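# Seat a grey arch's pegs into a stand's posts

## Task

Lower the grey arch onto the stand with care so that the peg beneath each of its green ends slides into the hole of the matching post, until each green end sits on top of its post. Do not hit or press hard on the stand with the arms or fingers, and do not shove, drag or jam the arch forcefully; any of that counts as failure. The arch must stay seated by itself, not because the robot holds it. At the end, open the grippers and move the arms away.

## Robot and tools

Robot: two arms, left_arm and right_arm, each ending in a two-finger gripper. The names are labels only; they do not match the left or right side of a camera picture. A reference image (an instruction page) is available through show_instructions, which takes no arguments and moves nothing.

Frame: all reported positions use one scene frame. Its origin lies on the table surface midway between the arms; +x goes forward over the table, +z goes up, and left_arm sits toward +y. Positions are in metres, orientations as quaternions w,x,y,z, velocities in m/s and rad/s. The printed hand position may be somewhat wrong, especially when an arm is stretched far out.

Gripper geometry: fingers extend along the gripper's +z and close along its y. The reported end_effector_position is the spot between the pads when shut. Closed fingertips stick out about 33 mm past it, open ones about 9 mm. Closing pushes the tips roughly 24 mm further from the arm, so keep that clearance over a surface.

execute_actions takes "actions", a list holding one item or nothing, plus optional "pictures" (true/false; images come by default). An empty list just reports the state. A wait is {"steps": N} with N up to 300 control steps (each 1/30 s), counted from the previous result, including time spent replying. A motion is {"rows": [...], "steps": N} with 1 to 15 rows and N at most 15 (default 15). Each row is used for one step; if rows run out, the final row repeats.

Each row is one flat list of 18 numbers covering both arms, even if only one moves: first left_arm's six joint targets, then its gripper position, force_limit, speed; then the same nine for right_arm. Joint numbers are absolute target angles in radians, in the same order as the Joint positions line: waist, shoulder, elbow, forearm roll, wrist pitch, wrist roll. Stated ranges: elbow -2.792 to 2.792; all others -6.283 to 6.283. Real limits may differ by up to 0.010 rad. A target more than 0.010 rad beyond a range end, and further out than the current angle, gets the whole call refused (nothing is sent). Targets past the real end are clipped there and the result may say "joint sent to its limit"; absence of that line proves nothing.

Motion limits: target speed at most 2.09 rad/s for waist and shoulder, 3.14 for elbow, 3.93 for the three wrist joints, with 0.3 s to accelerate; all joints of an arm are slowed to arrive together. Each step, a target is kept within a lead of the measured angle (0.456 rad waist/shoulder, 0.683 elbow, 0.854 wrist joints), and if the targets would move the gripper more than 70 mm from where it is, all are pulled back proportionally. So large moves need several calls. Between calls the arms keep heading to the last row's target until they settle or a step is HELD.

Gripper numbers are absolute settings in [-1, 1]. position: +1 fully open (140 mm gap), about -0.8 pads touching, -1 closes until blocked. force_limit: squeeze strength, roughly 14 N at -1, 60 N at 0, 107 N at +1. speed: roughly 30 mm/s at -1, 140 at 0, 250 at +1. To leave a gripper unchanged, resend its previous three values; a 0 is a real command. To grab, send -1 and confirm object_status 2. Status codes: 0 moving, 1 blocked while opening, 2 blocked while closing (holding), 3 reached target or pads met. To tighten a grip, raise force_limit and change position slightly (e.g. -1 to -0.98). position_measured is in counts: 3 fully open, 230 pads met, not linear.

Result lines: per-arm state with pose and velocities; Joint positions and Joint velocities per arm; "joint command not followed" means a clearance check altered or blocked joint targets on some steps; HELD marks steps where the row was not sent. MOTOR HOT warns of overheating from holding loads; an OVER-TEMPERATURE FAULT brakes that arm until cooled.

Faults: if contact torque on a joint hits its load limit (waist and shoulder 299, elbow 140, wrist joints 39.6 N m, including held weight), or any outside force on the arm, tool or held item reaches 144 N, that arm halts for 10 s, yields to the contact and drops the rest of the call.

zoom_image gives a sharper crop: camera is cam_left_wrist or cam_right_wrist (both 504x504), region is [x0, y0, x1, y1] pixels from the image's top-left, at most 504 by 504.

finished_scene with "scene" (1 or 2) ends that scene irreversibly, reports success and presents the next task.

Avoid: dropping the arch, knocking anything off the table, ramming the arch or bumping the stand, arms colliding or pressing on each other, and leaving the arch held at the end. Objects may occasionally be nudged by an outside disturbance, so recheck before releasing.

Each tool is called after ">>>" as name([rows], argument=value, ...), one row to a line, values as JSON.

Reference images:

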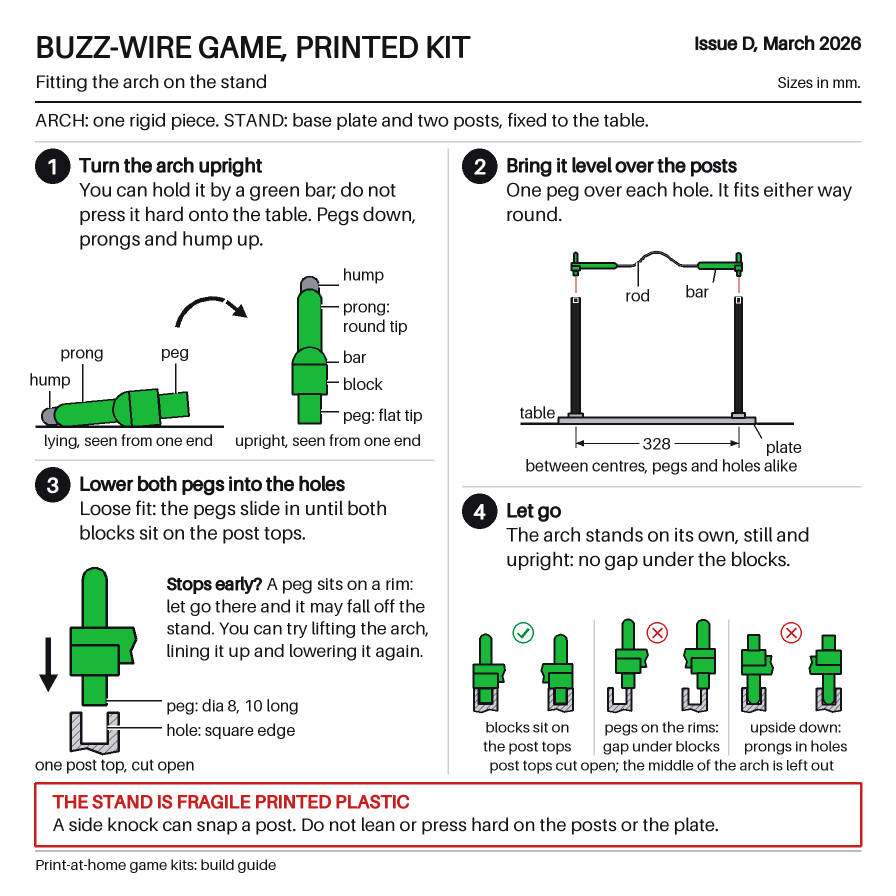

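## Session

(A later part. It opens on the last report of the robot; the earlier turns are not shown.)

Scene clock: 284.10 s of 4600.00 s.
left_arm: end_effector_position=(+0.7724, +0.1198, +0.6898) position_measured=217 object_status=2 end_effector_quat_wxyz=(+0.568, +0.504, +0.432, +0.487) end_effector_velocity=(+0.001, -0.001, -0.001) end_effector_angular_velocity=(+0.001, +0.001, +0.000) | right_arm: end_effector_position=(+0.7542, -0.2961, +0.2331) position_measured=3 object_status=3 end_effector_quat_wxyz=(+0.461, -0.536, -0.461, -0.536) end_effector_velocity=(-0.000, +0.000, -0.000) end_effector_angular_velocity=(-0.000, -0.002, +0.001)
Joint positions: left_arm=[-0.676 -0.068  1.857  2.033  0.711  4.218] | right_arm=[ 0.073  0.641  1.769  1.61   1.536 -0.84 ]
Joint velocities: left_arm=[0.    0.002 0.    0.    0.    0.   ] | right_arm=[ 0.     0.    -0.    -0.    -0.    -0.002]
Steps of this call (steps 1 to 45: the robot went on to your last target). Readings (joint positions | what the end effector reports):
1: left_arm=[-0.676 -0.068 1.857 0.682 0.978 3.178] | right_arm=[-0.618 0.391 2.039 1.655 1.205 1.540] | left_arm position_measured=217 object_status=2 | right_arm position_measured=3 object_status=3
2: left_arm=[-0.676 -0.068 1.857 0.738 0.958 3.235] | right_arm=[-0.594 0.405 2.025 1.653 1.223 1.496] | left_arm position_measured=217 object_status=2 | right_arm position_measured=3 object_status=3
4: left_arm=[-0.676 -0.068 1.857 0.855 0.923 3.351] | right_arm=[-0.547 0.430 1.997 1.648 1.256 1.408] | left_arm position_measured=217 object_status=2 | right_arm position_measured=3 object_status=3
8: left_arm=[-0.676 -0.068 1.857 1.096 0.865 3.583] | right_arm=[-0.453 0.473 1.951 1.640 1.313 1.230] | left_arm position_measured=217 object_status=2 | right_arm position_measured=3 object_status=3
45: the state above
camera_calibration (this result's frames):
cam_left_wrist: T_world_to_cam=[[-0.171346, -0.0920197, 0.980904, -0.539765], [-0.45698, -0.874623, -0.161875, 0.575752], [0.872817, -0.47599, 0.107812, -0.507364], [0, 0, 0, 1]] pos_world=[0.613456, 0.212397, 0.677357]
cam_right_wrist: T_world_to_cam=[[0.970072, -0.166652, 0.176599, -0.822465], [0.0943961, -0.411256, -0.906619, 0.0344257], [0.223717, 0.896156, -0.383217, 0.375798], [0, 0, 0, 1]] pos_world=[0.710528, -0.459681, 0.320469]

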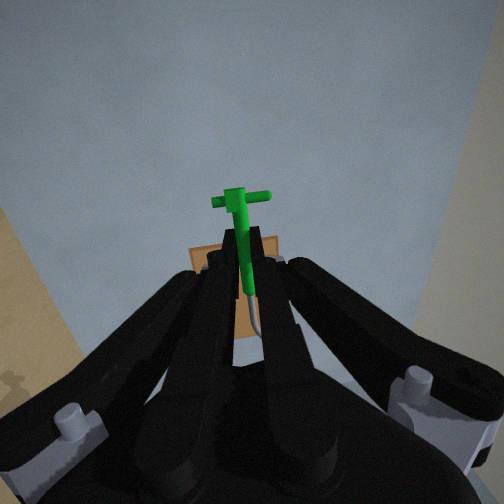

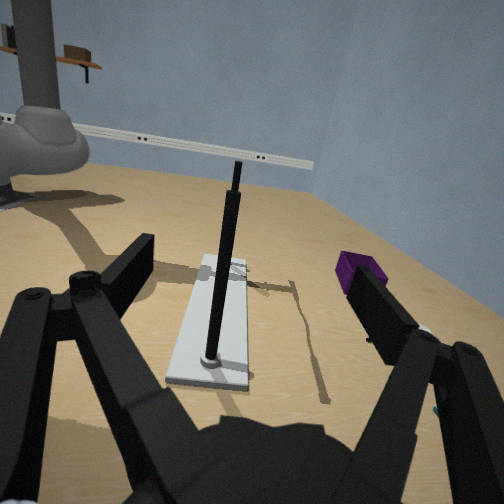

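>>> execute_actions([
  {"rows": [[-0.6763, 0.2995, 2.2313, 2.4641, 1.2001, 3.5121, -1, 0, -0.6, 0.0732, 0.6415, 1.769, 1.6098, 1.5358, -0.8405, 1, 0, 0]], "steps": 15},
], pictures=false)

>>> execute_actions([
  {"steps": 30},
])

Scene clock: 286.93 s of 4600.00 s.
left_arm: end_effector_position=(+0.7951, +0.1186, +0.4310) position_measured=217 object_status=2 end_effector_quat_wxyz=(+0.548, +0.497, +0.445, +0.505) end_effector_velocity=(-0.066, +0.007, -0.575) end_effector_angular_velocity=(-0.022, -0.056, -0.157) | right_arm: end_effector_position=(+0.7542, -0.2960, +0.2331) position_measured=3 object_status=3 end_effector_quat_wxyz=(+0.461, -0.536, -0.461, -0.536) end_effector_velocity=(-0.000, -0.000, -0.001) end_effector_angular_velocity=(-0.000, +0.003, -0.001)
Joint positions: left_arm=[-0.676  0.181  2.11   2.325  1.042  3.741] | right_arm=[ 0.073  0.642  1.769  1.61   1.536 -0.841]
Joint velocities: left_arm=[-0.     0.619  0.63   0.719  0.818 -1.183] | right_arm=[-0.     0.001  0.001  0.    -0.001  0.001]
Steps of this call (steps 1 to 15: the robot went on to your last target; steps 16 to 70: nothing new was sent; steps 71 to 85: all 15 steps of this action). Readings (joint positions | what the end effector reports):
71: left_arm=[-0.676 -0.068 1.857 2.033 0.711 4.218] | right_arm=[0.073 0.642 1.769 1.610 1.536 -0.841] | left_arm position_measured=217 object_status=2 | right_arm position_measured=3 object_status=3
72: left_arm=[-0.676 -0.064 1.861 2.038 0.717 4.210] | right_arm=[0.073 0.642 1.769 1.610 1.536 -0.841] | left_arm position_measured=217 object_status=2 | right_arm position_measured=3 object_status=3
74: left_arm=[-0.676 -0.034 1.891 2.074 0.757 4.152] | right_arm=[0.073 0.642 1.769 1.610 1.536 -0.841] | left_arm position_measured=217 object_status=2 | right_arm position_measured=3 object_status=3
78: left_arm=[-0.676 0.041 1.968 2.161 0.855 4.009] | right_arm=[0.073 0.642 1.769 1.610 1.536 -0.841] | left_arm position_measured=217 object_status=2 | right_arm position_measured=3 object_status=3
85: the state above

Scene clock: 287.93 s of 4600.00 s.
left_arm: end_effector_position=(+0.7725, +0.1198, +0.3268) position_measured=217 object_status=2 end_effector_quat_wxyz=(+0.568, +0.503, +0.432, +0.487) end_effector_velocity=(-0.000, +0.000, -0.000) end_effector_angular_velocity=(-0.000, +0.001, -0.000) | right_arm: end_effector_position=(+0.7542, -0.2960, +0.2331) position_measured=3 object_status=3 end_effector_quat_wxyz=(+0.461, -0.536, -0.461, -0.536) end_effector_velocity=(-0.000, +0.000, -0.000) end_effector_angular_velocity=(-0.000, +0.001, +0.000)
Joint positions: left_arm=[-0.676  0.299  2.231  2.464  1.2    3.512] | right_arm=[ 0.073  0.642  1.769  1.61   1.536 -0.841]
Joint velocities: left_arm=[-0.    -0.     0.    -0.    -0.001 -0.   ] | right_arm=[ 0.     0.     0.    -0.    -0.001  0.   ]
Steps of this call (steps 1 to 30: the robot went on to your last target). Readings (joint positions | what the end effector reports):
1: left_arm=[-0.676 0.202 2.131 2.349 1.070 3.700] | right_arm=[0.073 0.642 1.769 1.610 1.536 -0.841] | left_arm position_measured=217 object_status=2 | right_arm position_measured=3 object_status=3
2: left_arm=[-0.676 0.223 2.153 2.374 1.098 3.660] | right_arm=[0.073 0.642 1.769 1.610 1.536 -0.841] | left_arm position_measured=217 object_status=2 | right_arm position_measured=3 object_status=3
4: left_arm=[-0.676 0.265 2.197 2.424 1.155 3.578] | right_arm=[0.073 0.642 1.769 1.610 1.536 -0.841] | left_arm position_measured=217 object_status=2 | right_arm position_measured=3 object_status=3
8: left_arm=[-0.676 0.299 2.231 2.464 1.200 3.513] | right_arm=[0.073 0.642 1.769 1.610 1.536 -0.841] | left_arm position_measured=217 object_status=2 | right_arm position_measured=3 object_status=3
30: the state above
All arms were judged still, so your last target was given up. Only a new action makes them travel on or press farther. Fingers that are still opening or closing keep moving.
camera_calibration (this result's frames):
cam_left_wrist: T_world_to_cam=[[-0.171377, -0.0920879, 0.980892, -0.183642], [-0.456783, -0.874717, -0.161927, 0.516921], [0.872914, -0.475805, 0.107842, -0.468337], [0, 0, 0, 1]] pos_world=[0.613467, 0.212411, 0.314343]
cam_right_wrist: T_world_to_cam=[[0.970071, -0.166569, 0.176686, -0.822428], [0.0945082, -0.411266, -0.906603, 0.0343498], [0.223676, 0.896167, -0.383215, 0.375784], [0, 0, 0, 1]] pos_world=[0.710513, -0.459629, 0.320459]

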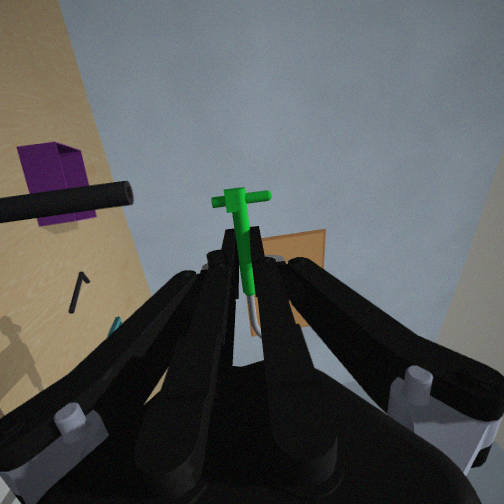

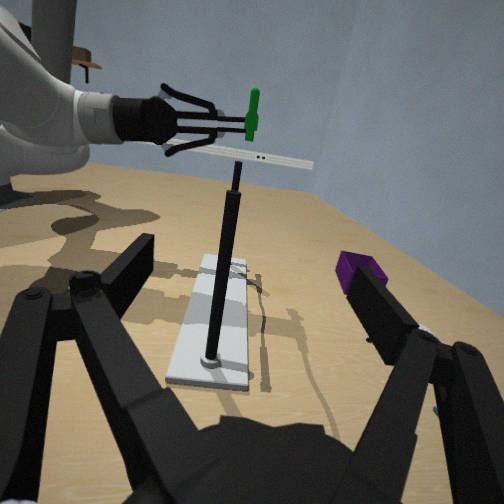

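>>> zoom_image(camera="cam_right_wrist", region=[150, 70, 330, 250])

Region (150, 70, 330, 250) of cam_right_wrist's 504x504 image, scaled by 2.800, with more detail than that image has.

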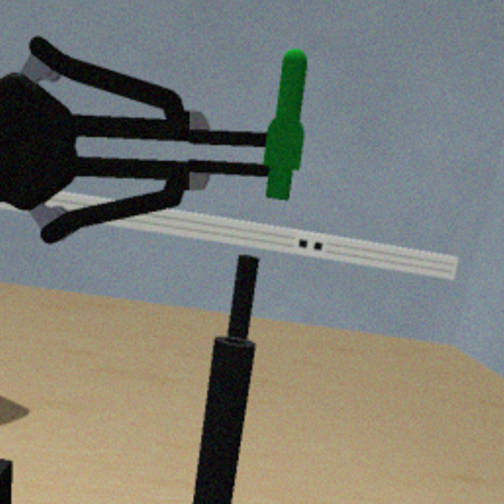

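>>> execute_actions([
  {"rows": [[-0.6616, 0.3407, 2.2757, 2.4996, 1.2615, 3.4474, -1, 0, -0.6, 0.0732, 0.6415, 1.769, 1.6098, 1.5358, -0.8405, 1, 0, 0]], "steps": 15},
])

Scene clock: 339.33 s of 4600.00 s.
left_arm: end_effector_position=(+0.7656, +0.1358, +0.2927) position_measured=217 object_status=2 end_effector_quat_wxyz=(+0.569, +0.504, +0.432, +0.486) end_effector_velocity=(+0.000, +0.000, +0.000) end_effector_angular_velocity=(-0.001, -0.000, +0.002) | right_arm: end_effector_position=(+0.7542, -0.2960, +0.2331) position_measured=3 object_status=3 end_effector_quat_wxyz=(+0.461, -0.536, -0.461, -0.536) end_effector_velocity=(-0.000, +0.000, +0.000) end_effector_angular_velocity=(+0.000, -0.001, +0.000)
Joint positions: left_arm=[-0.662  0.341  2.276  2.5    1.261  3.447] | right_arm=[ 0.073  0.642  1.769  1.61   1.536 -0.841]
Joint velocities: left_arm=[ 0.     0.    -0.001 -0.002  0.    -0.   ] | right_arm=[ 0. -0. -0.  0.  0. -0.]
Steps of this call (steps 1 to 90: nothing new was sent; then 47.90 s passed at rest; steps 91 to 105: all 15 steps of this action). Readings (joint positions | what the end effector reports):
91: left_arm=[-0.676 0.300 2.231 2.464 1.200 3.512] | right_arm=[0.073 0.642 1.769 1.610 1.536 -0.841] | left_arm position_measured=217 object_status=2 | right_arm position_measured=3 object_status=3
92: left_arm=[-0.675 0.304 2.235 2.468 1.207 3.505] | right_arm=[0.073 0.642 1.769 1.610 1.536 -0.841] | left_arm position_measured=217 object_status=2 | right_arm position_measured=3 object_status=3
94: left_arm=[-0.666 0.330 2.264 2.491 1.246 3.464] | right_arm=[0.073 0.642 1.769 1.610 1.536 -0.841] | left_arm position_measured=217 object_status=2 | right_arm position_measured=3 object_status=3
98: left_arm=[-0.662 0.341 2.276 2.500 1.261 3.448] | right_arm=[0.073 0.642 1.769 1.610 1.536 -0.841] | left_arm position_measured=217 object_status=2 | right_arm position_measured=3 object_status=3
105: the state above
camera_calibration (this result's frames):
cam_left_wrist: T_world_to_cam=[[-0.170773, -0.0904734, 0.981148, -0.150734], [-0.4593, -0.87366, -0.160505, 0.5236], [0.871711, -0.478051, 0.107644, -0.449772], [0, 0, 0, 1]] pos_world=[0.606819, 0.228797, 0.280348]
cam_right_wrist: T_world_to_cam=[[0.970071, -0.166569, 0.176685, -0.822428], [0.094508, -0.411266, -0.906603, 0.03435], [0.223677, 0.896167, -0.383215, 0.375784], [0, 0, 0, 1]] pos_world=[0.710513, -0.459629, 0.320459]

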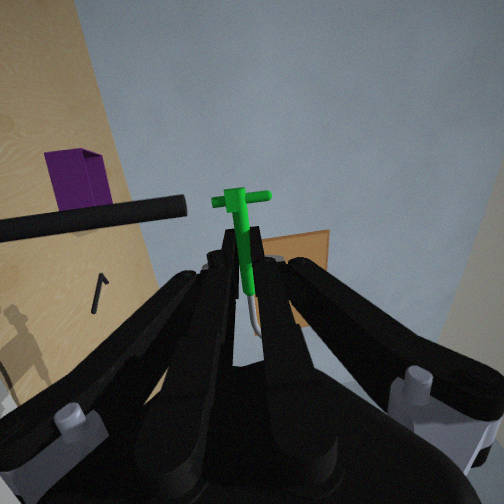

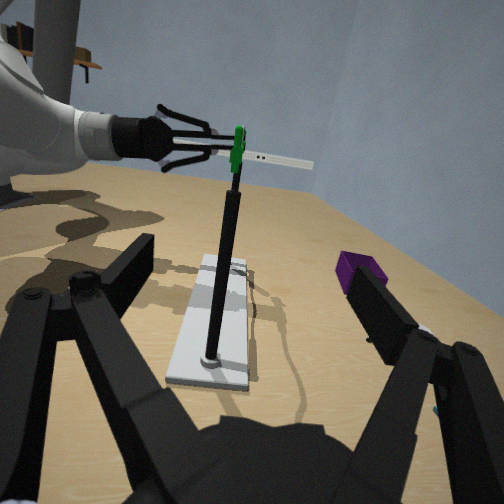

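>>> zoom_image(camera="cam_left_wrist", region=[130, 150, 290, 250])

>>> zoom_image(camera="cam_right_wrist", region=[180, 110, 290, 220])

Region (130, 150, 290, 250) of cam_left_wrist's 504x504 image, scaled by 3.150, with more detail than that image has; it fills the top 315 rows of this view, and the rest is white.

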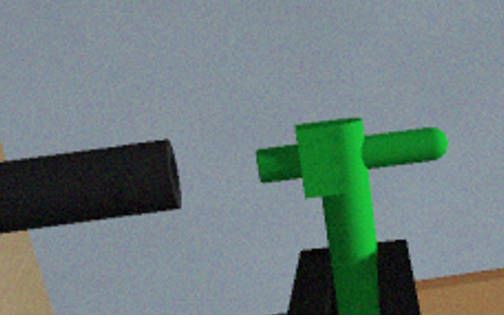

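Region (180, 110, 290, 220) of cam_right_wrist's 504x504 image, scaled by 4.582, with more detail than that image has.

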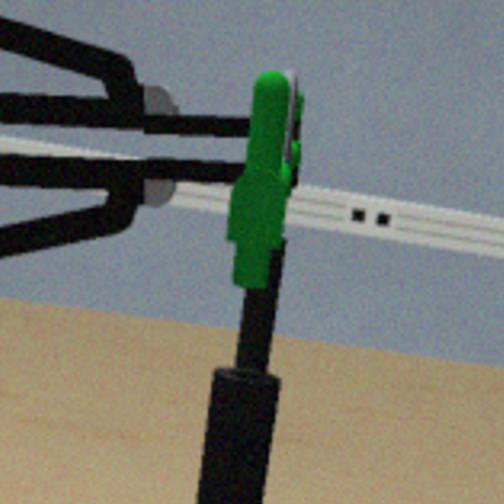

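>>> execute_actions([
  {"rows": [[-0.6616, 0.3407, 2.2757, 2.4996, 1.2615, 3.4474, -1, 0, -0.6, 0.0699, 0.7505, 1.6648, 1.6075, 1.5382, -0.8452, 1, 0, 0]], "steps": 15},
], pictures=false)

>>> execute_actions([
  {"steps": 10},
])

>>> zoom_image(camera="cam_right_wrist", region=[140, 70, 280, 210])

Scene clock: 377.73 s of 4600.00 s.
left_arm: end_effector_position=(+0.7656, +0.1358, +0.2928) position_measured=217 object_status=2 end_effector_quat_wxyz=(+0.569, +0.504, +0.432, +0.486) end_effector_velocity=(+0.000, +0.000, -0.000) end_effector_angular_velocity=(-0.000, -0.000, +0.001) | right_arm: end_effector_position=(+0.8036, -0.3035, +0.1881) position_measured=3 object_status=3 end_effector_quat_wxyz=(+0.461, -0.536, -0.461, -0.536) end_effector_velocity=(+0.001, -0.000, +0.001) end_effector_angular_velocity=(-0.001, -0.003, -0.001)
Joint positions: left_arm=[-0.662  0.341  2.276  2.5    1.262  3.447] | right_arm=[ 0.07   0.75   1.665  1.607  1.538 -0.845]
Joint velocities: left_arm=[ 0.     0.     0.    -0.001  0.001  0.   ] | right_arm=[-0.    -0.001 -0.002 -0.    -0.001 -0.   ]
Steps of this call (steps 1 to 15: the robot went on to your last target; steps 16 to 90: nothing new was sent; then 34.90 s passed at rest; steps 91 to 105: all 15 steps of this action). Readings (joint positions | what the end effector reports):
91: left_arm=[-0.662 0.341 2.276 2.500 1.262 3.447] | right_arm=[0.073 0.642 1.769 1.610 1.536 -0.841] | left_arm position_measured=217 object_status=2 | right_arm position_measured=3 object_status=3
92: left_arm=[-0.662 0.341 2.276 2.500 1.262 3.447] | right_arm=[0.073 0.646 1.764 1.610 1.536 -0.841] | left_arm position_measured=217 object_status=2 | right_arm position_measured=3 object_status=3
94: left_arm=[-0.662 0.341 2.276 2.500 1.262 3.447] | right_arm=[0.072 0.678 1.734 1.609 1.537 -0.842] | left_arm position_measured=217 object_status=2 | right_arm position_measured=3 object_status=3
98: left_arm=[-0.662 0.341 2.276 2.500 1.262 3.447] | right_arm=[0.070 0.749 1.667 1.608 1.538 -0.845] | left_arm position_measured=217 object_status=2 | right_arm position_measured=3 object_status=3
105: the state above

Scene clock: 378.07 s of 4600.00 s.
left_arm: end_effector_position=(+0.7656, +0.1358, +0.2928) position_measured=217 object_status=2 end_effector_quat_wxyz=(+0.569, +0.504, +0.432, +0.486) end_effector_velocity=(-0.000, -0.000, -0.000) end_effector_angular_velocity=(+0.000, +0.000, -0.000) | right_arm: end_effector_position=(+0.8036, -0.3035, +0.1881) position_measured=3 object_status=3 end_effector_quat_wxyz=(+0.461, -0.536, -0.461, -0.536) end_effector_velocity=(+0.000, +0.000, +0.000) end_effector_angular_velocity=(-0.000, -0.000, +0.000)
Joint positions: left_arm=[-0.662  0.341  2.276  2.5    1.262  3.447] | right_arm=[ 0.07   0.75   1.665  1.607  1.538 -0.845]
Joint velocities: left_arm=[-0. -0.  0.  0. -0. -0.] | right_arm=[ 0.     0.    -0.001 -0.    -0.     0.   ]
Steps of this call (steps 1 to 10: the robot went on to your last target). Readings (joint positions | what the end effector reports):
1: left_arm=[-0.662 0.341 2.276 2.500 1.262 3.447] | right_arm=[0.070 0.750 1.665 1.607 1.538 -0.845] | left_arm position_measured=217 object_status=2 | right_arm position_measured=3 object_status=3
2: left_arm=[-0.662 0.341 2.276 2.500 1.262 3.447] | right_arm=[0.070 0.750 1.665 1.607 1.538 -0.845] | left_arm position_measured=217 object_status=2 | right_arm position_measured=3 object_status=3
4: left_arm=[-0.662 0.341 2.276 2.500 1.262 3.447] | right_arm=[0.070 0.750 1.665 1.607 1.538 -0.845] | left_arm position_measured=217 object_status=2 | right_arm position_measured=3 object_status=3
8: left_arm=[-0.662 0.341 2.276 2.500 1.262 3.447] | right_arm=[0.070 0.750 1.665 1.607 1.538 -0.845] | left_arm position_measured=217 object_status=2 | right_arm position_measured=3 object_status=3
10: the state above
camera_calibration (this result's frames):
cam_left_wrist: T_world_to_cam=[[-0.170864, -0.090384, 0.98114, -0.150747], [-0.45928, -0.873677, -0.160467, 0.523587], [0.871704, -0.478036, 0.107768, -0.449844], [0, 0, 0, 1]] pos_world=[0.606846, 0.228779, 0.280402]
cam_right_wrist: T_world_to_cam=[[0.970077, -0.166495, 0.176718, -0.863645], [0.0945837, -0.411201, -0.906625, -0.0142543], [0.223615, 0.896211, -0.383149, 0.354215], [0, 0, 0, 1]] pos_world=[0.759943, -0.467106, 0.275415]

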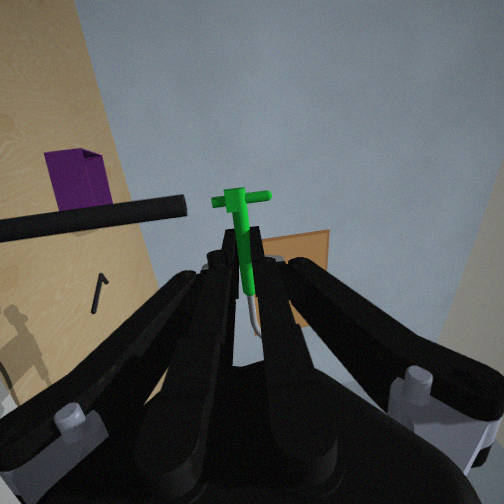

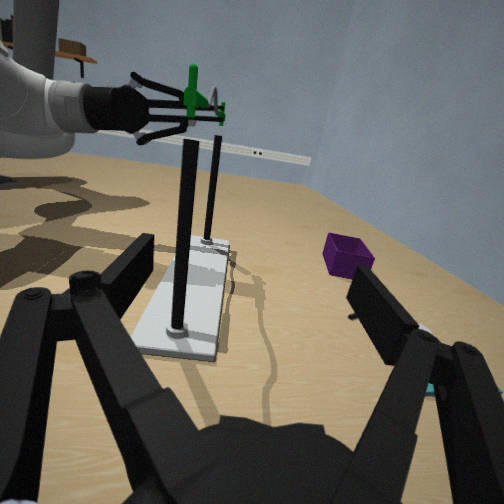

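Region (140, 70, 280, 210) of cam_right_wrist's 504x504 image, scaled by 3.600, with more detail than that image has.

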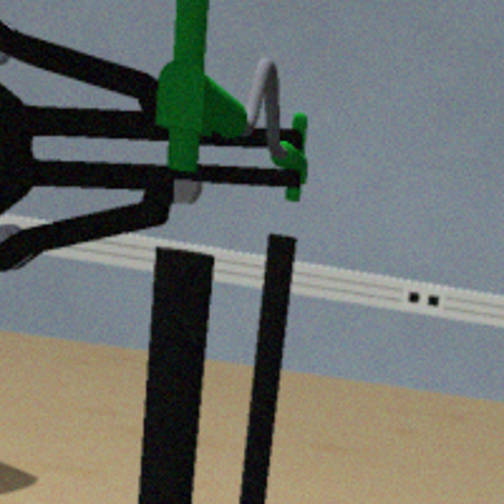

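>>> execute_actions([
  {"rows": [[-0.6752, 0.3593, 2.2791, 2.4721, 1.2887, 3.4470, -1, 0, -0.6, 0.0699, 0.7505, 1.6648, 1.6075, 1.5382, -0.8452, 1, 0, 0]], "steps": 15},
])

>>> zoom_image(camera="cam_right_wrist", region=[150, 70, 260, 180])

>>> zoom_image(camera="cam_left_wrist", region=[160, 160, 280, 240])

Scene clock: 398.13 s of 4600.00 s.
left_arm: end_effector_position=(+0.7623, +0.1366, +0.2829) position_measured=217 object_status=2 end_effector_quat_wxyz=(+0.564, +0.500, +0.436, +0.491) end_effector_velocity=(-0.000, -0.000, -0.000) end_effector_angular_velocity=(+0.000, +0.001, -0.001) | right_arm: end_effector_position=(+0.8037, -0.3035, +0.1880) position_measured=3 object_status=3 end_effector_quat_wxyz=(+0.461, -0.536, -0.461, -0.536) end_effector_velocity=(+0.000, +0.000, +0.000) end_effector_angular_velocity=(-0.000, -0.001, -0.001)
Joint positions: left_arm=[-0.675  0.359  2.279  2.472  1.289  3.447] | right_arm=[ 0.07   0.751  1.665  1.607  1.538 -0.845]
Joint velocities: left_arm=[-0.    -0.     0.001  0.    -0.001 -0.   ] | right_arm=[ 0.    -0.    -0.001  0.001 -0.001 -0.   ]
Steps of this call (steps 1 to 15: the robot went on to your last target; steps 16 to 90: nothing new was sent; then 16.57 s passed at rest; steps 91 to 105: all 15 steps of this action). Readings (joint positions | what the end effector reports):
91: left_arm=[-0.662 0.341 2.276 2.500 1.262 3.447] | right_arm=[0.070 0.751 1.665 1.607 1.538 -0.845] | left_arm position_measured=217 object_status=2 | right_arm position_measured=3 object_status=3
92: left_arm=[-0.664 0.344 2.276 2.494 1.268 3.447] | right_arm=[0.070 0.751 1.665 1.607 1.538 -0.845] | left_arm position_measured=217 object_status=2 | right_arm position_measured=3 object_status=3
94: left_arm=[-0.674 0.359 2.279 2.474 1.287 3.447] | right_arm=[0.070 0.751 1.665 1.607 1.538 -0.845] | left_arm position_measured=217 object_status=2 | right_arm position_measured=3 object_status=3
98: left_arm=[-0.675 0.359 2.279 2.472 1.289 3.447] | right_arm=[0.070 0.751 1.665 1.607 1.538 -0.845] | left_arm position_measured=217 object_status=2 | right_arm position_measured=3 object_status=3
105: the state above
camera_calibration (this result's frames):
cam_left_wrist: T_world_to_cam=[[-0.1695, -0.094021, 0.981035, -0.142063], [-0.443032, -0.881918, -0.161068, 0.510123], [0.880336, -0.461931, 0.107831, -0.454277], [0, 0, 0, 1]] pos_world=[0.601838, 0.226685, 0.270518]
cam_right_wrist: T_world_to_cam=[[0.970077, -0.166548, 0.176669, -0.863665], [0.0945043, -0.411253, -0.906609, -0.0142715], [0.22365, 0.896176, -0.383208, 0.354172], [0, 0, 0, 1]] pos_world=[0.75996, -0.467112, 0.275366]

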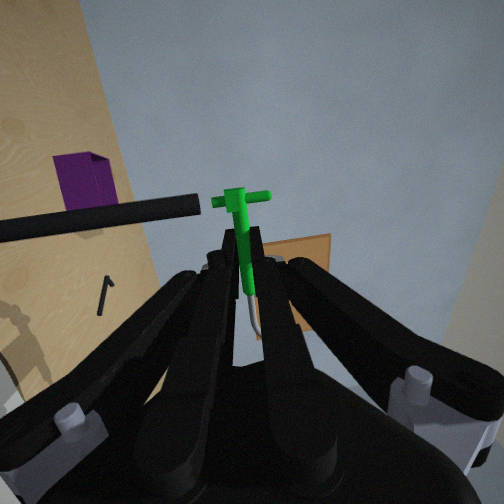

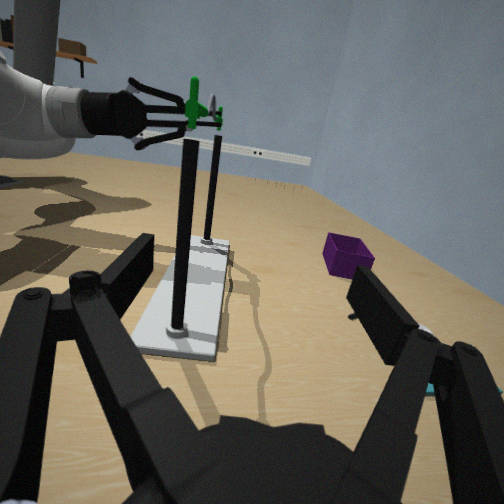

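Region (150, 70, 260, 180) of cam_right_wrist's 504x504 image, scaled by 4.582, with more detail than that image has.

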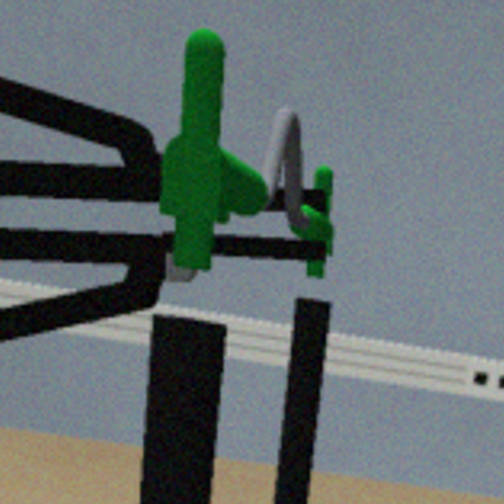

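Region (160, 160, 280, 240) of cam_left_wrist's 504x504 image, scaled by 4.200, with more detail than that image has.

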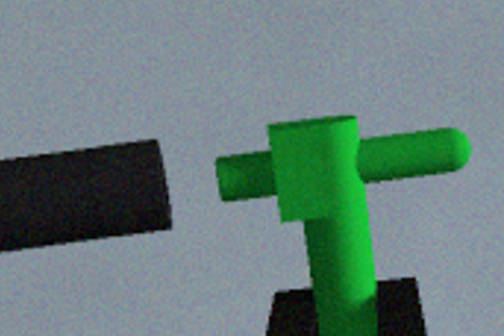

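>>> execute_actions([
  {"rows": [[-0.6752, 0.3723, 2.2815, 2.4749, 1.3008, 3.4370, -1, 0, -0.6, 0.0699, 0.7505, 1.6648, 1.6075, 1.5382, -0.8452, 1, 0, 0]], "steps": 15},
])

>>> zoom_image(camera="cam_right_wrist", region=[160, 80, 250, 170])

>>> zoom_image(camera="cam_left_wrist", region=[170, 160, 280, 240])

Scene clock: 411.03 s of 4600.00 s.
left_arm: end_effector_position=(+0.7621, +0.1367, +0.2756) position_measured=217 object_status=2 end_effector_quat_wxyz=(+0.564, +0.500, +0.436, +0.491) end_effector_velocity=(-0.000, +0.000, -0.000) end_effector_angular_velocity=(-0.001, +0.000, +0.001) | right_arm: end_effector_position=(+0.8037, -0.3035, +0.1880) position_measured=3 object_status=3 end_effector_quat_wxyz=(+0.461, -0.536, -0.461, -0.536) end_effector_velocity=(+0.001, +0.000, +0.002) end_effector_angular_velocity=(-0.000, -0.004, +0.000)
Joint positions: left_arm=[-0.675  0.372  2.282  2.475  1.301  3.437] | right_arm=[ 0.07   0.751  1.665  1.608  1.538 -0.845]
Joint velocities: left_arm=[ 0.    -0.     0.    -0.001 -0.    -0.   ] | right_arm=[ 0.    -0.002 -0.002 -0.     0.    -0.   ]
Steps of this call (steps 1 to 15: the robot went on to your last target; steps 16 to 90: nothing new was sent; then 9.40 s passed at rest; steps 91 to 105: all 15 steps of this action). Readings (joint positions | what the end effector reports):
91: left_arm=[-0.675 0.359 2.279 2.472 1.289 3.447] | right_arm=[0.070 0.751 1.665 1.607 1.538 -0.845] | left_arm position_measured=217 object_status=2 | right_arm position_measured=3 object_status=3
92: left_arm=[-0.675 0.363 2.280 2.472 1.293 3.444] | right_arm=[0.070 0.751 1.665 1.607 1.538 -0.845] | left_arm position_measured=217 object_status=2 | right_arm position_measured=3 object_status=3
94: left_arm=[-0.675 0.372 2.282 2.474 1.300 3.437] | right_arm=[0.070 0.751 1.665 1.607 1.538 -0.845] | left_arm position_measured=217 object_status=2 | right_arm position_measured=3 object_status=3
98: left_arm=[-0.675 0.372 2.282 2.475 1.301 3.437] | right_arm=[0.070 0.751 1.665 1.607 1.538 -0.845] | left_arm position_measured=217 object_status=2 | right_arm position_measured=3 object_status=3
105: the state above
camera_calibration (this result's frames):
cam_left_wrist: T_world_to_cam=[[-0.169158, -0.094302, 0.981067, -0.135154], [-0.443198, -0.881815, -0.161179, 0.509071], [0.880319, -0.462072, 0.107372, -0.453188], [0, 0, 0, 1]] pos_world=[0.601707, 0.226756, 0.263306]
cam_right_wrist: T_world_to_cam=[[0.970075, -0.166561, 0.176669, -0.863671], [0.0945006, -0.411246, -0.906613, -0.0142633], [0.22366, 0.896178, -0.383199, 0.354164], [0, 0, 0, 1]] pos_world=[0.759961, -0.467113, 0.275368]

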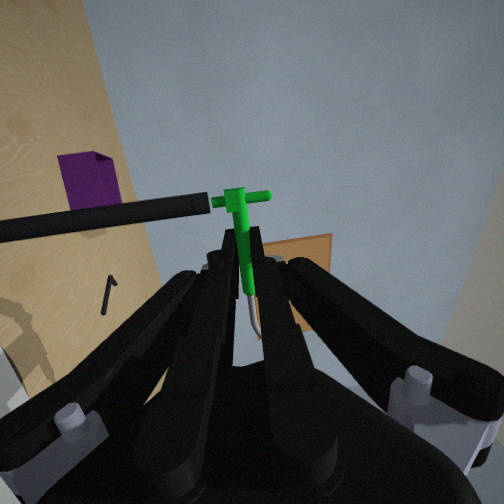

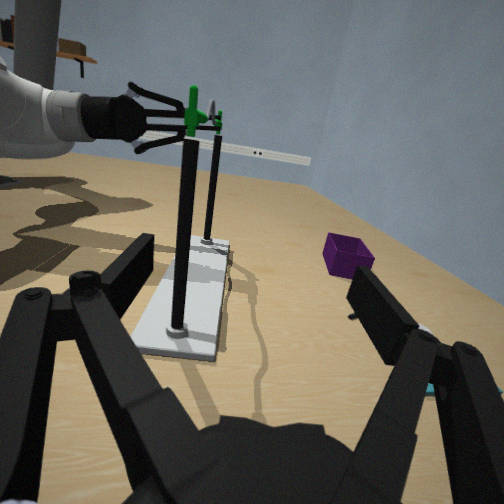

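Region (160, 80, 250, 170) of cam_right_wrist's 504x504 image, scaled by 5.600, with more detail than that image has.

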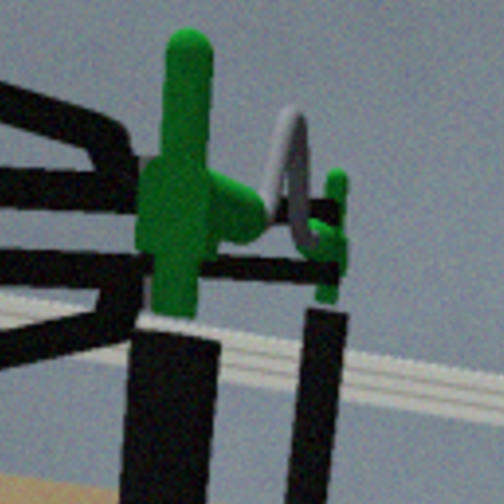

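Region (170, 160, 280, 240) of cam_left_wrist's 504x504 image, scaled by 4.582, with more detail than that image has; it fills the top 367 rows of this view, and the rest is white.

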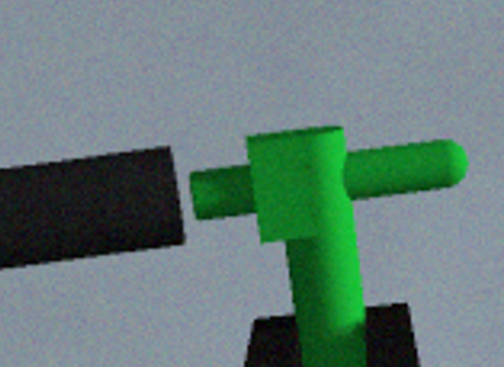

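>>> execute_actions([
  {"rows": [[-0.6752, 0.3742, 2.2819, 2.4753, 1.3025, 3.4356, -1, 0, -0.6, 0.0699, 0.7505, 1.6648, 1.6075, 1.5382, -0.8452, 1, 0, 0],[-0.6752, 0.3742, 2.2819, 2.4753, 1.3025, 3.4356, -1, 0, -0.6, 0.0699, 0.7505, 1.6648, 1.6075, 1.5382, -0.8452, 1, 0, 0],[-0.6752, 0.3742, 2.2819, 2.4753, 1.3025, 3.4356, -1, 0, -0.6, 0.0699, 0.7505, 1.6648, 1.6075, 1.5382, -0.8452, 1, 0, 0],[-0.6752, 0.3760, 2.2822, 2.4757, 1.3043, 3.4342, -1, 0, -0.6, 0.0699, 0.7505, 1.6648, 1.6075, 1.5382, -0.8452, 1, 0, 0],[-0.6752, 0.3760, 2.2822, 2.4757, 1.3043, 3.4342, -1, 0, -0.6, 0.0699, 0.7505, 1.6648, 1.6075, 1.5382, -0.8452, 1, 0, 0],[-0.6752, 0.3760, 2.2822, 2.4757, 1.3043, 3.4342, -1, 0, -0.6, 0.0699, 0.7505, 1.6648, 1.6075, 1.5382, -0.8452, 1, 0, 0],[-0.6752, 0.3779, 2.2826, 2.4760, 1.3060, 3.4327, -1, 0, -0.6, 0.0699, 0.7505, 1.6648, 1.6075, 1.5382, -0.8452, 1, 0, 0],[-0.6752, 0.3779, 2.2826, 2.4760, 1.3060, 3.4327, -1, 0, -0.6, 0.0699, 0.7505, 1.6648, 1.6075, 1.5382, -0.8452, 1, 0, 0],[-0.6752, 0.3779, 2.2826, 2.4760, 1.3060, 3.4327, -1, 0, -0.6, 0.0699, 0.7505, 1.6648, 1.6075, 1.5382, -0.8452, 1, 0, 0],[-0.6752, 0.3797, 2.2829, 2.4764, 1.3077, 3.4313, -1, 0, -0.6, 0.0699, 0.7505, 1.6648, 1.6075, 1.5382, -0.8452, 1, 0, 0]], "steps": 15},
])

>>> zoom_image(camera="cam_right_wrist", region=[160, 80, 250, 170])

>>> zoom_image(camera="cam_left_wrist", region=[170, 160, 280, 240])

Scene clock: 422.90 s of 4600.00 s.
left_arm: end_effector_position=(+0.7622, +0.1366, +0.2723) position_measured=217 object_status=2 end_effector_quat_wxyz=(+0.564, +0.500, +0.436, +0.491) end_effector_velocity=(-0.000, +0.001, -0.001) end_effector_angular_velocity=(+0.001, +0.001, +0.001) | right_arm: end_effector_position=(+0.8037, -0.3035, +0.1880) position_measured=3 object_status=3 end_effector_quat_wxyz=(+0.461, -0.536, -0.461, -0.536) end_effector_velocity=(+0.000, -0.000, +0.001) end_effector_angular_velocity=(+0.000, -0.000, -0.000)
Joint positions: left_arm=[-0.675  0.38   2.283  2.477  1.308  3.431] | right_arm=[ 0.07   0.751  1.665  1.608  1.538 -0.845]
Joint velocities: left_arm=[-0.     0.001  0.001 -0.001  0.001 -0.   ] | right_arm=[ 0.    -0.001 -0.     0.    -0.     0.001]
Steps of this call (steps 1 to 15: the robot went on to your last target; steps 16 to 90: nothing new was sent; then 8.37 s passed at rest; steps 91 to 105: all 15 steps of this action). Readings (joint positions | what the end effector reports):
91: left_arm=[-0.675 0.372 2.281 2.475 1.301 3.437] | right_arm=[0.070 0.751 1.665 1.608 1.538 -0.845] | left_arm position_measured=217 object_status=2 | right_arm position_measured=3 object_status=3
92: left_arm=[-0.675 0.373 2.281 2.475 1.302 3.436] | right_arm=[0.070 0.751 1.665 1.608 1.538 -0.845] | left_arm position_measured=217 object_status=2 | right_arm position_measured=3 object_status=3
94: left_arm=[-0.675 0.374 2.281 2.475 1.303 3.436] | right_arm=[0.070 0.751 1.665 1.608 1.538 -0.845] | left_arm position_measured=217 object_status=2 | right_arm position_measured=3 object_status=3
98: left_arm=[-0.675 0.377 2.282 2.476 1.305 3.433] | right_arm=[0.070 0.751 1.665 1.608 1.538 -0.845] | left_arm position_measured=217 object_status=2 | right_arm position_measured=3 object_status=3
105: the state above
camera_calibration (this result's frames):
cam_left_wrist: T_world_to_cam=[[-0.17003, -0.0937007, 0.980974, -0.131212], [-0.443032, -0.881925, -0.161029, 0.508372], [0.880234, -0.461983, 0.108441, -0.453167], [0, 0, 0, 1]] pos_world=[0.601808, 0.226696, 0.25972]
cam_right_wrist: T_world_to_cam=[[0.970075, -0.166561, 0.176669, -0.863671], [0.0945007, -0.411246, -0.906613, -0.0142633], [0.22366, 0.896178, -0.383199, 0.354164], [0, 0, 0, 1]] pos_world=[0.759961, -0.467113, 0.275368]

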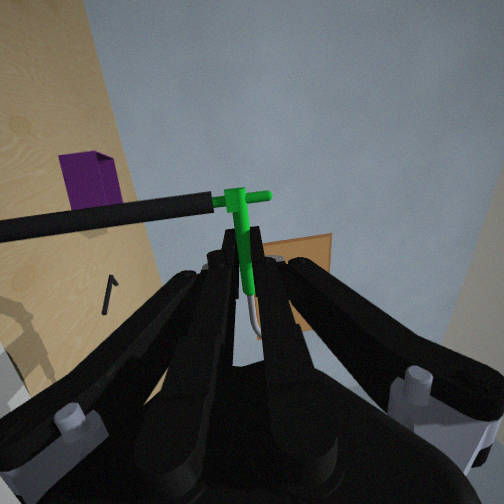

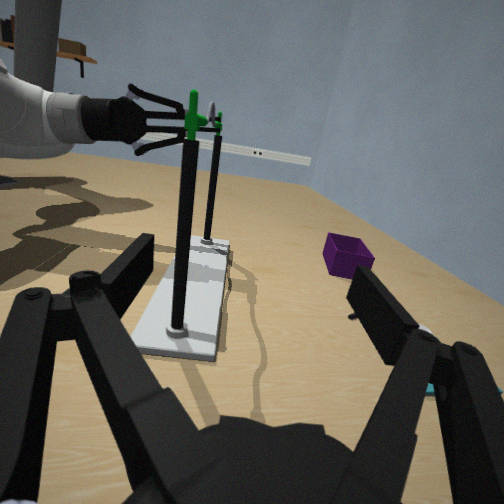

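Region (160, 80, 250, 170) of cam_right_wrist's 504x504 image, scaled by 5.600, with more detail than that image has.

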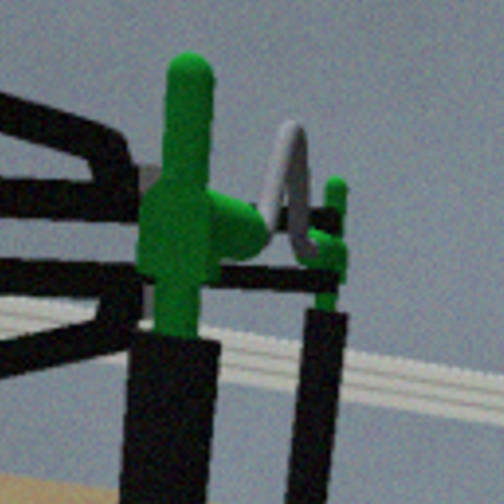

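Region (170, 160, 280, 240) of cam_left_wrist's 504x504 image, scaled by 4.582, with more detail than that image has; it fills the top 367 rows of this view, and the rest is white.

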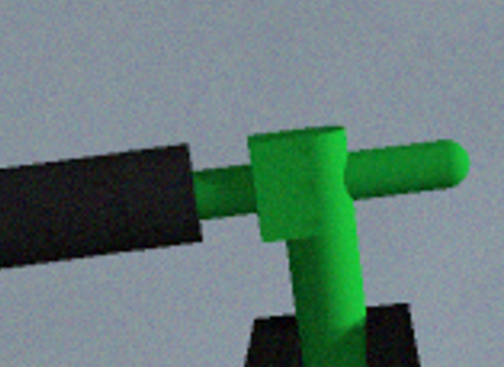

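>>> execute_actions([
  {"rows": [[-0.6752, 0.3816, 2.2832, 2.4768, 1.3094, 3.4299, -1, 0, -0.6, 0.0699, 0.7505, 1.6648, 1.6075, 1.5382, -0.8452, 1, 0, 0],[-0.6752, 0.3816, 2.2832, 2.4768, 1.3094, 3.4299, -1, 0, -0.6, 0.0699, 0.7505, 1.6648, 1.6075, 1.5382, -0.8452, 1, 0, 0],[-0.6752, 0.3816, 2.2832, 2.4768, 1.3094, 3.4299, -1, 0, -0.6, 0.0699, 0.7505, 1.6648, 1.6075, 1.5382, -0.8452, 1, 0, 0],[-0.6752, 0.3816, 2.2832, 2.4768, 1.3094, 3.4299, -1, 0, -0.6, 0.0699, 0.7505, 1.6648, 1.6075, 1.5382, -0.8452, 1, 0, 0],[-0.6752, 0.3834, 2.2836, 2.4771, 1.3112, 3.4285, -1, 0, -0.6, 0.0699, 0.7505, 1.6648, 1.6075, 1.5382, -0.8452, 1, 0, 0],[-0.6752, 0.3834, 2.2836, 2.4771, 1.3112, 3.4285, -1, 0, -0.6, 0.0699, 0.7505, 1.6648, 1.6075, 1.5382, -0.8452, 1, 0, 0],[-0.6752, 0.3834, 2.2836, 2.4771, 1.3112, 3.4285, -1, 0, -0.6, 0.0699, 0.7505, 1.6648, 1.6075, 1.5382, -0.8452, 1, 0, 0],[-0.6752, 0.3834, 2.2836, 2.4771, 1.3112, 3.4285, -1, 0, -0.6, 0.0699, 0.7505, 1.6648, 1.6075, 1.5382, -0.8452, 1, 0, 0],[-0.6752, 0.3853, 2.2839, 2.4775, 1.3129, 3.4270, -1, 0, -0.6, 0.0699, 0.7505, 1.6648, 1.6075, 1.5382, -0.8452, 1, 0, 0]], "steps": 15},
])

>>> zoom_image(camera="cam_right_wrist", region=[160, 80, 250, 170])

>>> zoom_image(camera="cam_left_wrist", region=[170, 160, 280, 240])

Scene clock: 434.30 s of 4600.00 s.
left_arm: end_effector_position=(+0.7621, +0.1368, +0.2689) position_measured=217 object_status=2 end_effector_quat_wxyz=(+0.564, +0.500, +0.436, +0.491) end_effector_velocity=(+0.000, -0.000, -0.001) end_effector_angular_velocity=(+0.001, +0.000, -0.000) | right_arm: end_effector_position=(+0.8037, -0.3035, +0.1880) position_measured=3 object_status=3 end_effector_quat_wxyz=(+0.461, -0.536, -0.461, -0.536) end_effector_velocity=(+0.000, -0.000, +0.000) end_effector_angular_velocity=(+0.000, -0.001, -0.000)
Joint positions: left_arm=[-0.675  0.385  2.284  2.477  1.313  3.427] | right_arm=[ 0.07   0.751  1.665  1.608  1.538 -0.845]
Joint velocities: left_arm=[-0.     0.001 -0.     0.    -0.    -0.   ] | right_arm=[-0.     0.    -0.     0.     0.    -0.001]
Steps of this call (steps 1 to 15: the robot went on to your last target; steps 16 to 90: nothing new was sent; then 7.90 s passed at rest; steps 91 to 105: all 15 steps of this action). Readings (joint positions | what the end effector reports):
91: left_arm=[-0.675 0.380 2.283 2.476 1.308 3.431] | right_arm=[0.070 0.751 1.665 1.608 1.538 -0.845] | left_arm position_measured=217 object_status=2 | right_arm position_measured=3 object_status=3
92: left_arm=[-0.675 0.381 2.283 2.476 1.309 3.430] | right_arm=[0.070 0.751 1.665 1.608 1.538 -0.845] | left_arm position_measured=217 object_status=2 | right_arm position_measured=3 object_status=3
94: left_arm=[-0.675 0.382 2.284 2.476 1.309 3.430] | right_arm=[0.070 0.751 1.665 1.608 1.538 -0.845] | left_arm position_measured=217 object_status=2 | right_arm position_measured=3 object_status=3
98: left_arm=[-0.675 0.383 2.284 2.476 1.311 3.429] | right_arm=[0.070 0.751 1.665 1.608 1.538 -0.845] | left_arm position_measured=217 object_status=2 | right_arm position_measured=3 object_status=3
105: the state above
camera_calibration (this result's frames):
cam_left_wrist: T_world_to_cam=[[-0.169384, -0.0938552, 0.981071, -0.128453], [-0.443037, -0.881953, -0.160864, 0.507896], [0.880356, -0.461898, 0.107808, -0.452584], [0, 0, 0, 1]] pos_world=[0.601694, 0.226836, 0.256516]
cam_right_wrist: T_world_to_cam=[[0.970075, -0.16656, 0.176669, -0.863671], [0.0945009, -0.411246, -0.906613, -0.0142636], [0.22366, 0.896178, -0.383199, 0.354164], [0, 0, 0, 1]] pos_world=[0.759961, -0.467113, 0.275368]

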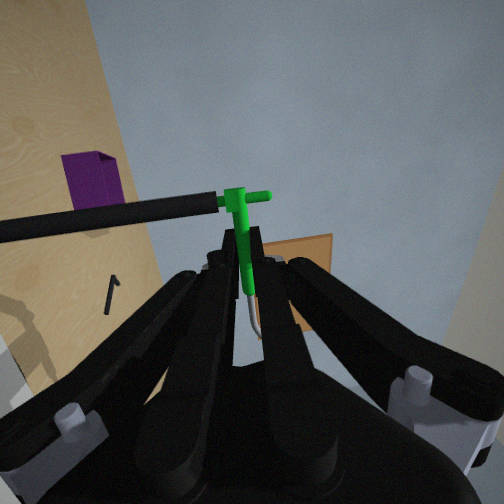

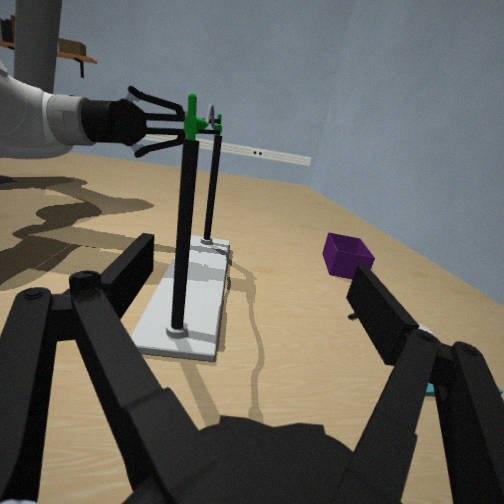

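Region (160, 80, 250, 170) of cam_right_wrist's 504x504 image, scaled by 5.600, with more detail than that image has.

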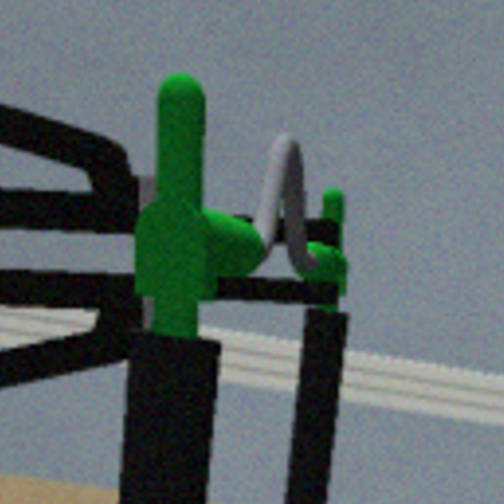

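Region (170, 160, 280, 240) of cam_left_wrist's 504x504 image, scaled by 4.582, with more detail than that image has; it fills the top 367 rows of this view, and the rest is white.

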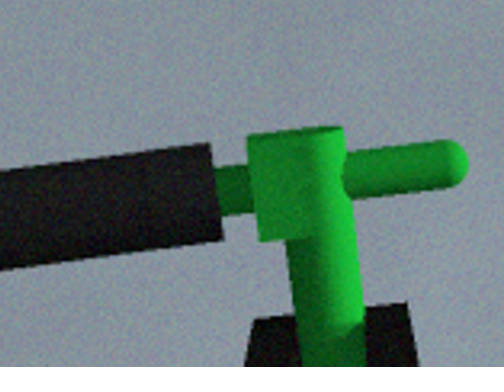

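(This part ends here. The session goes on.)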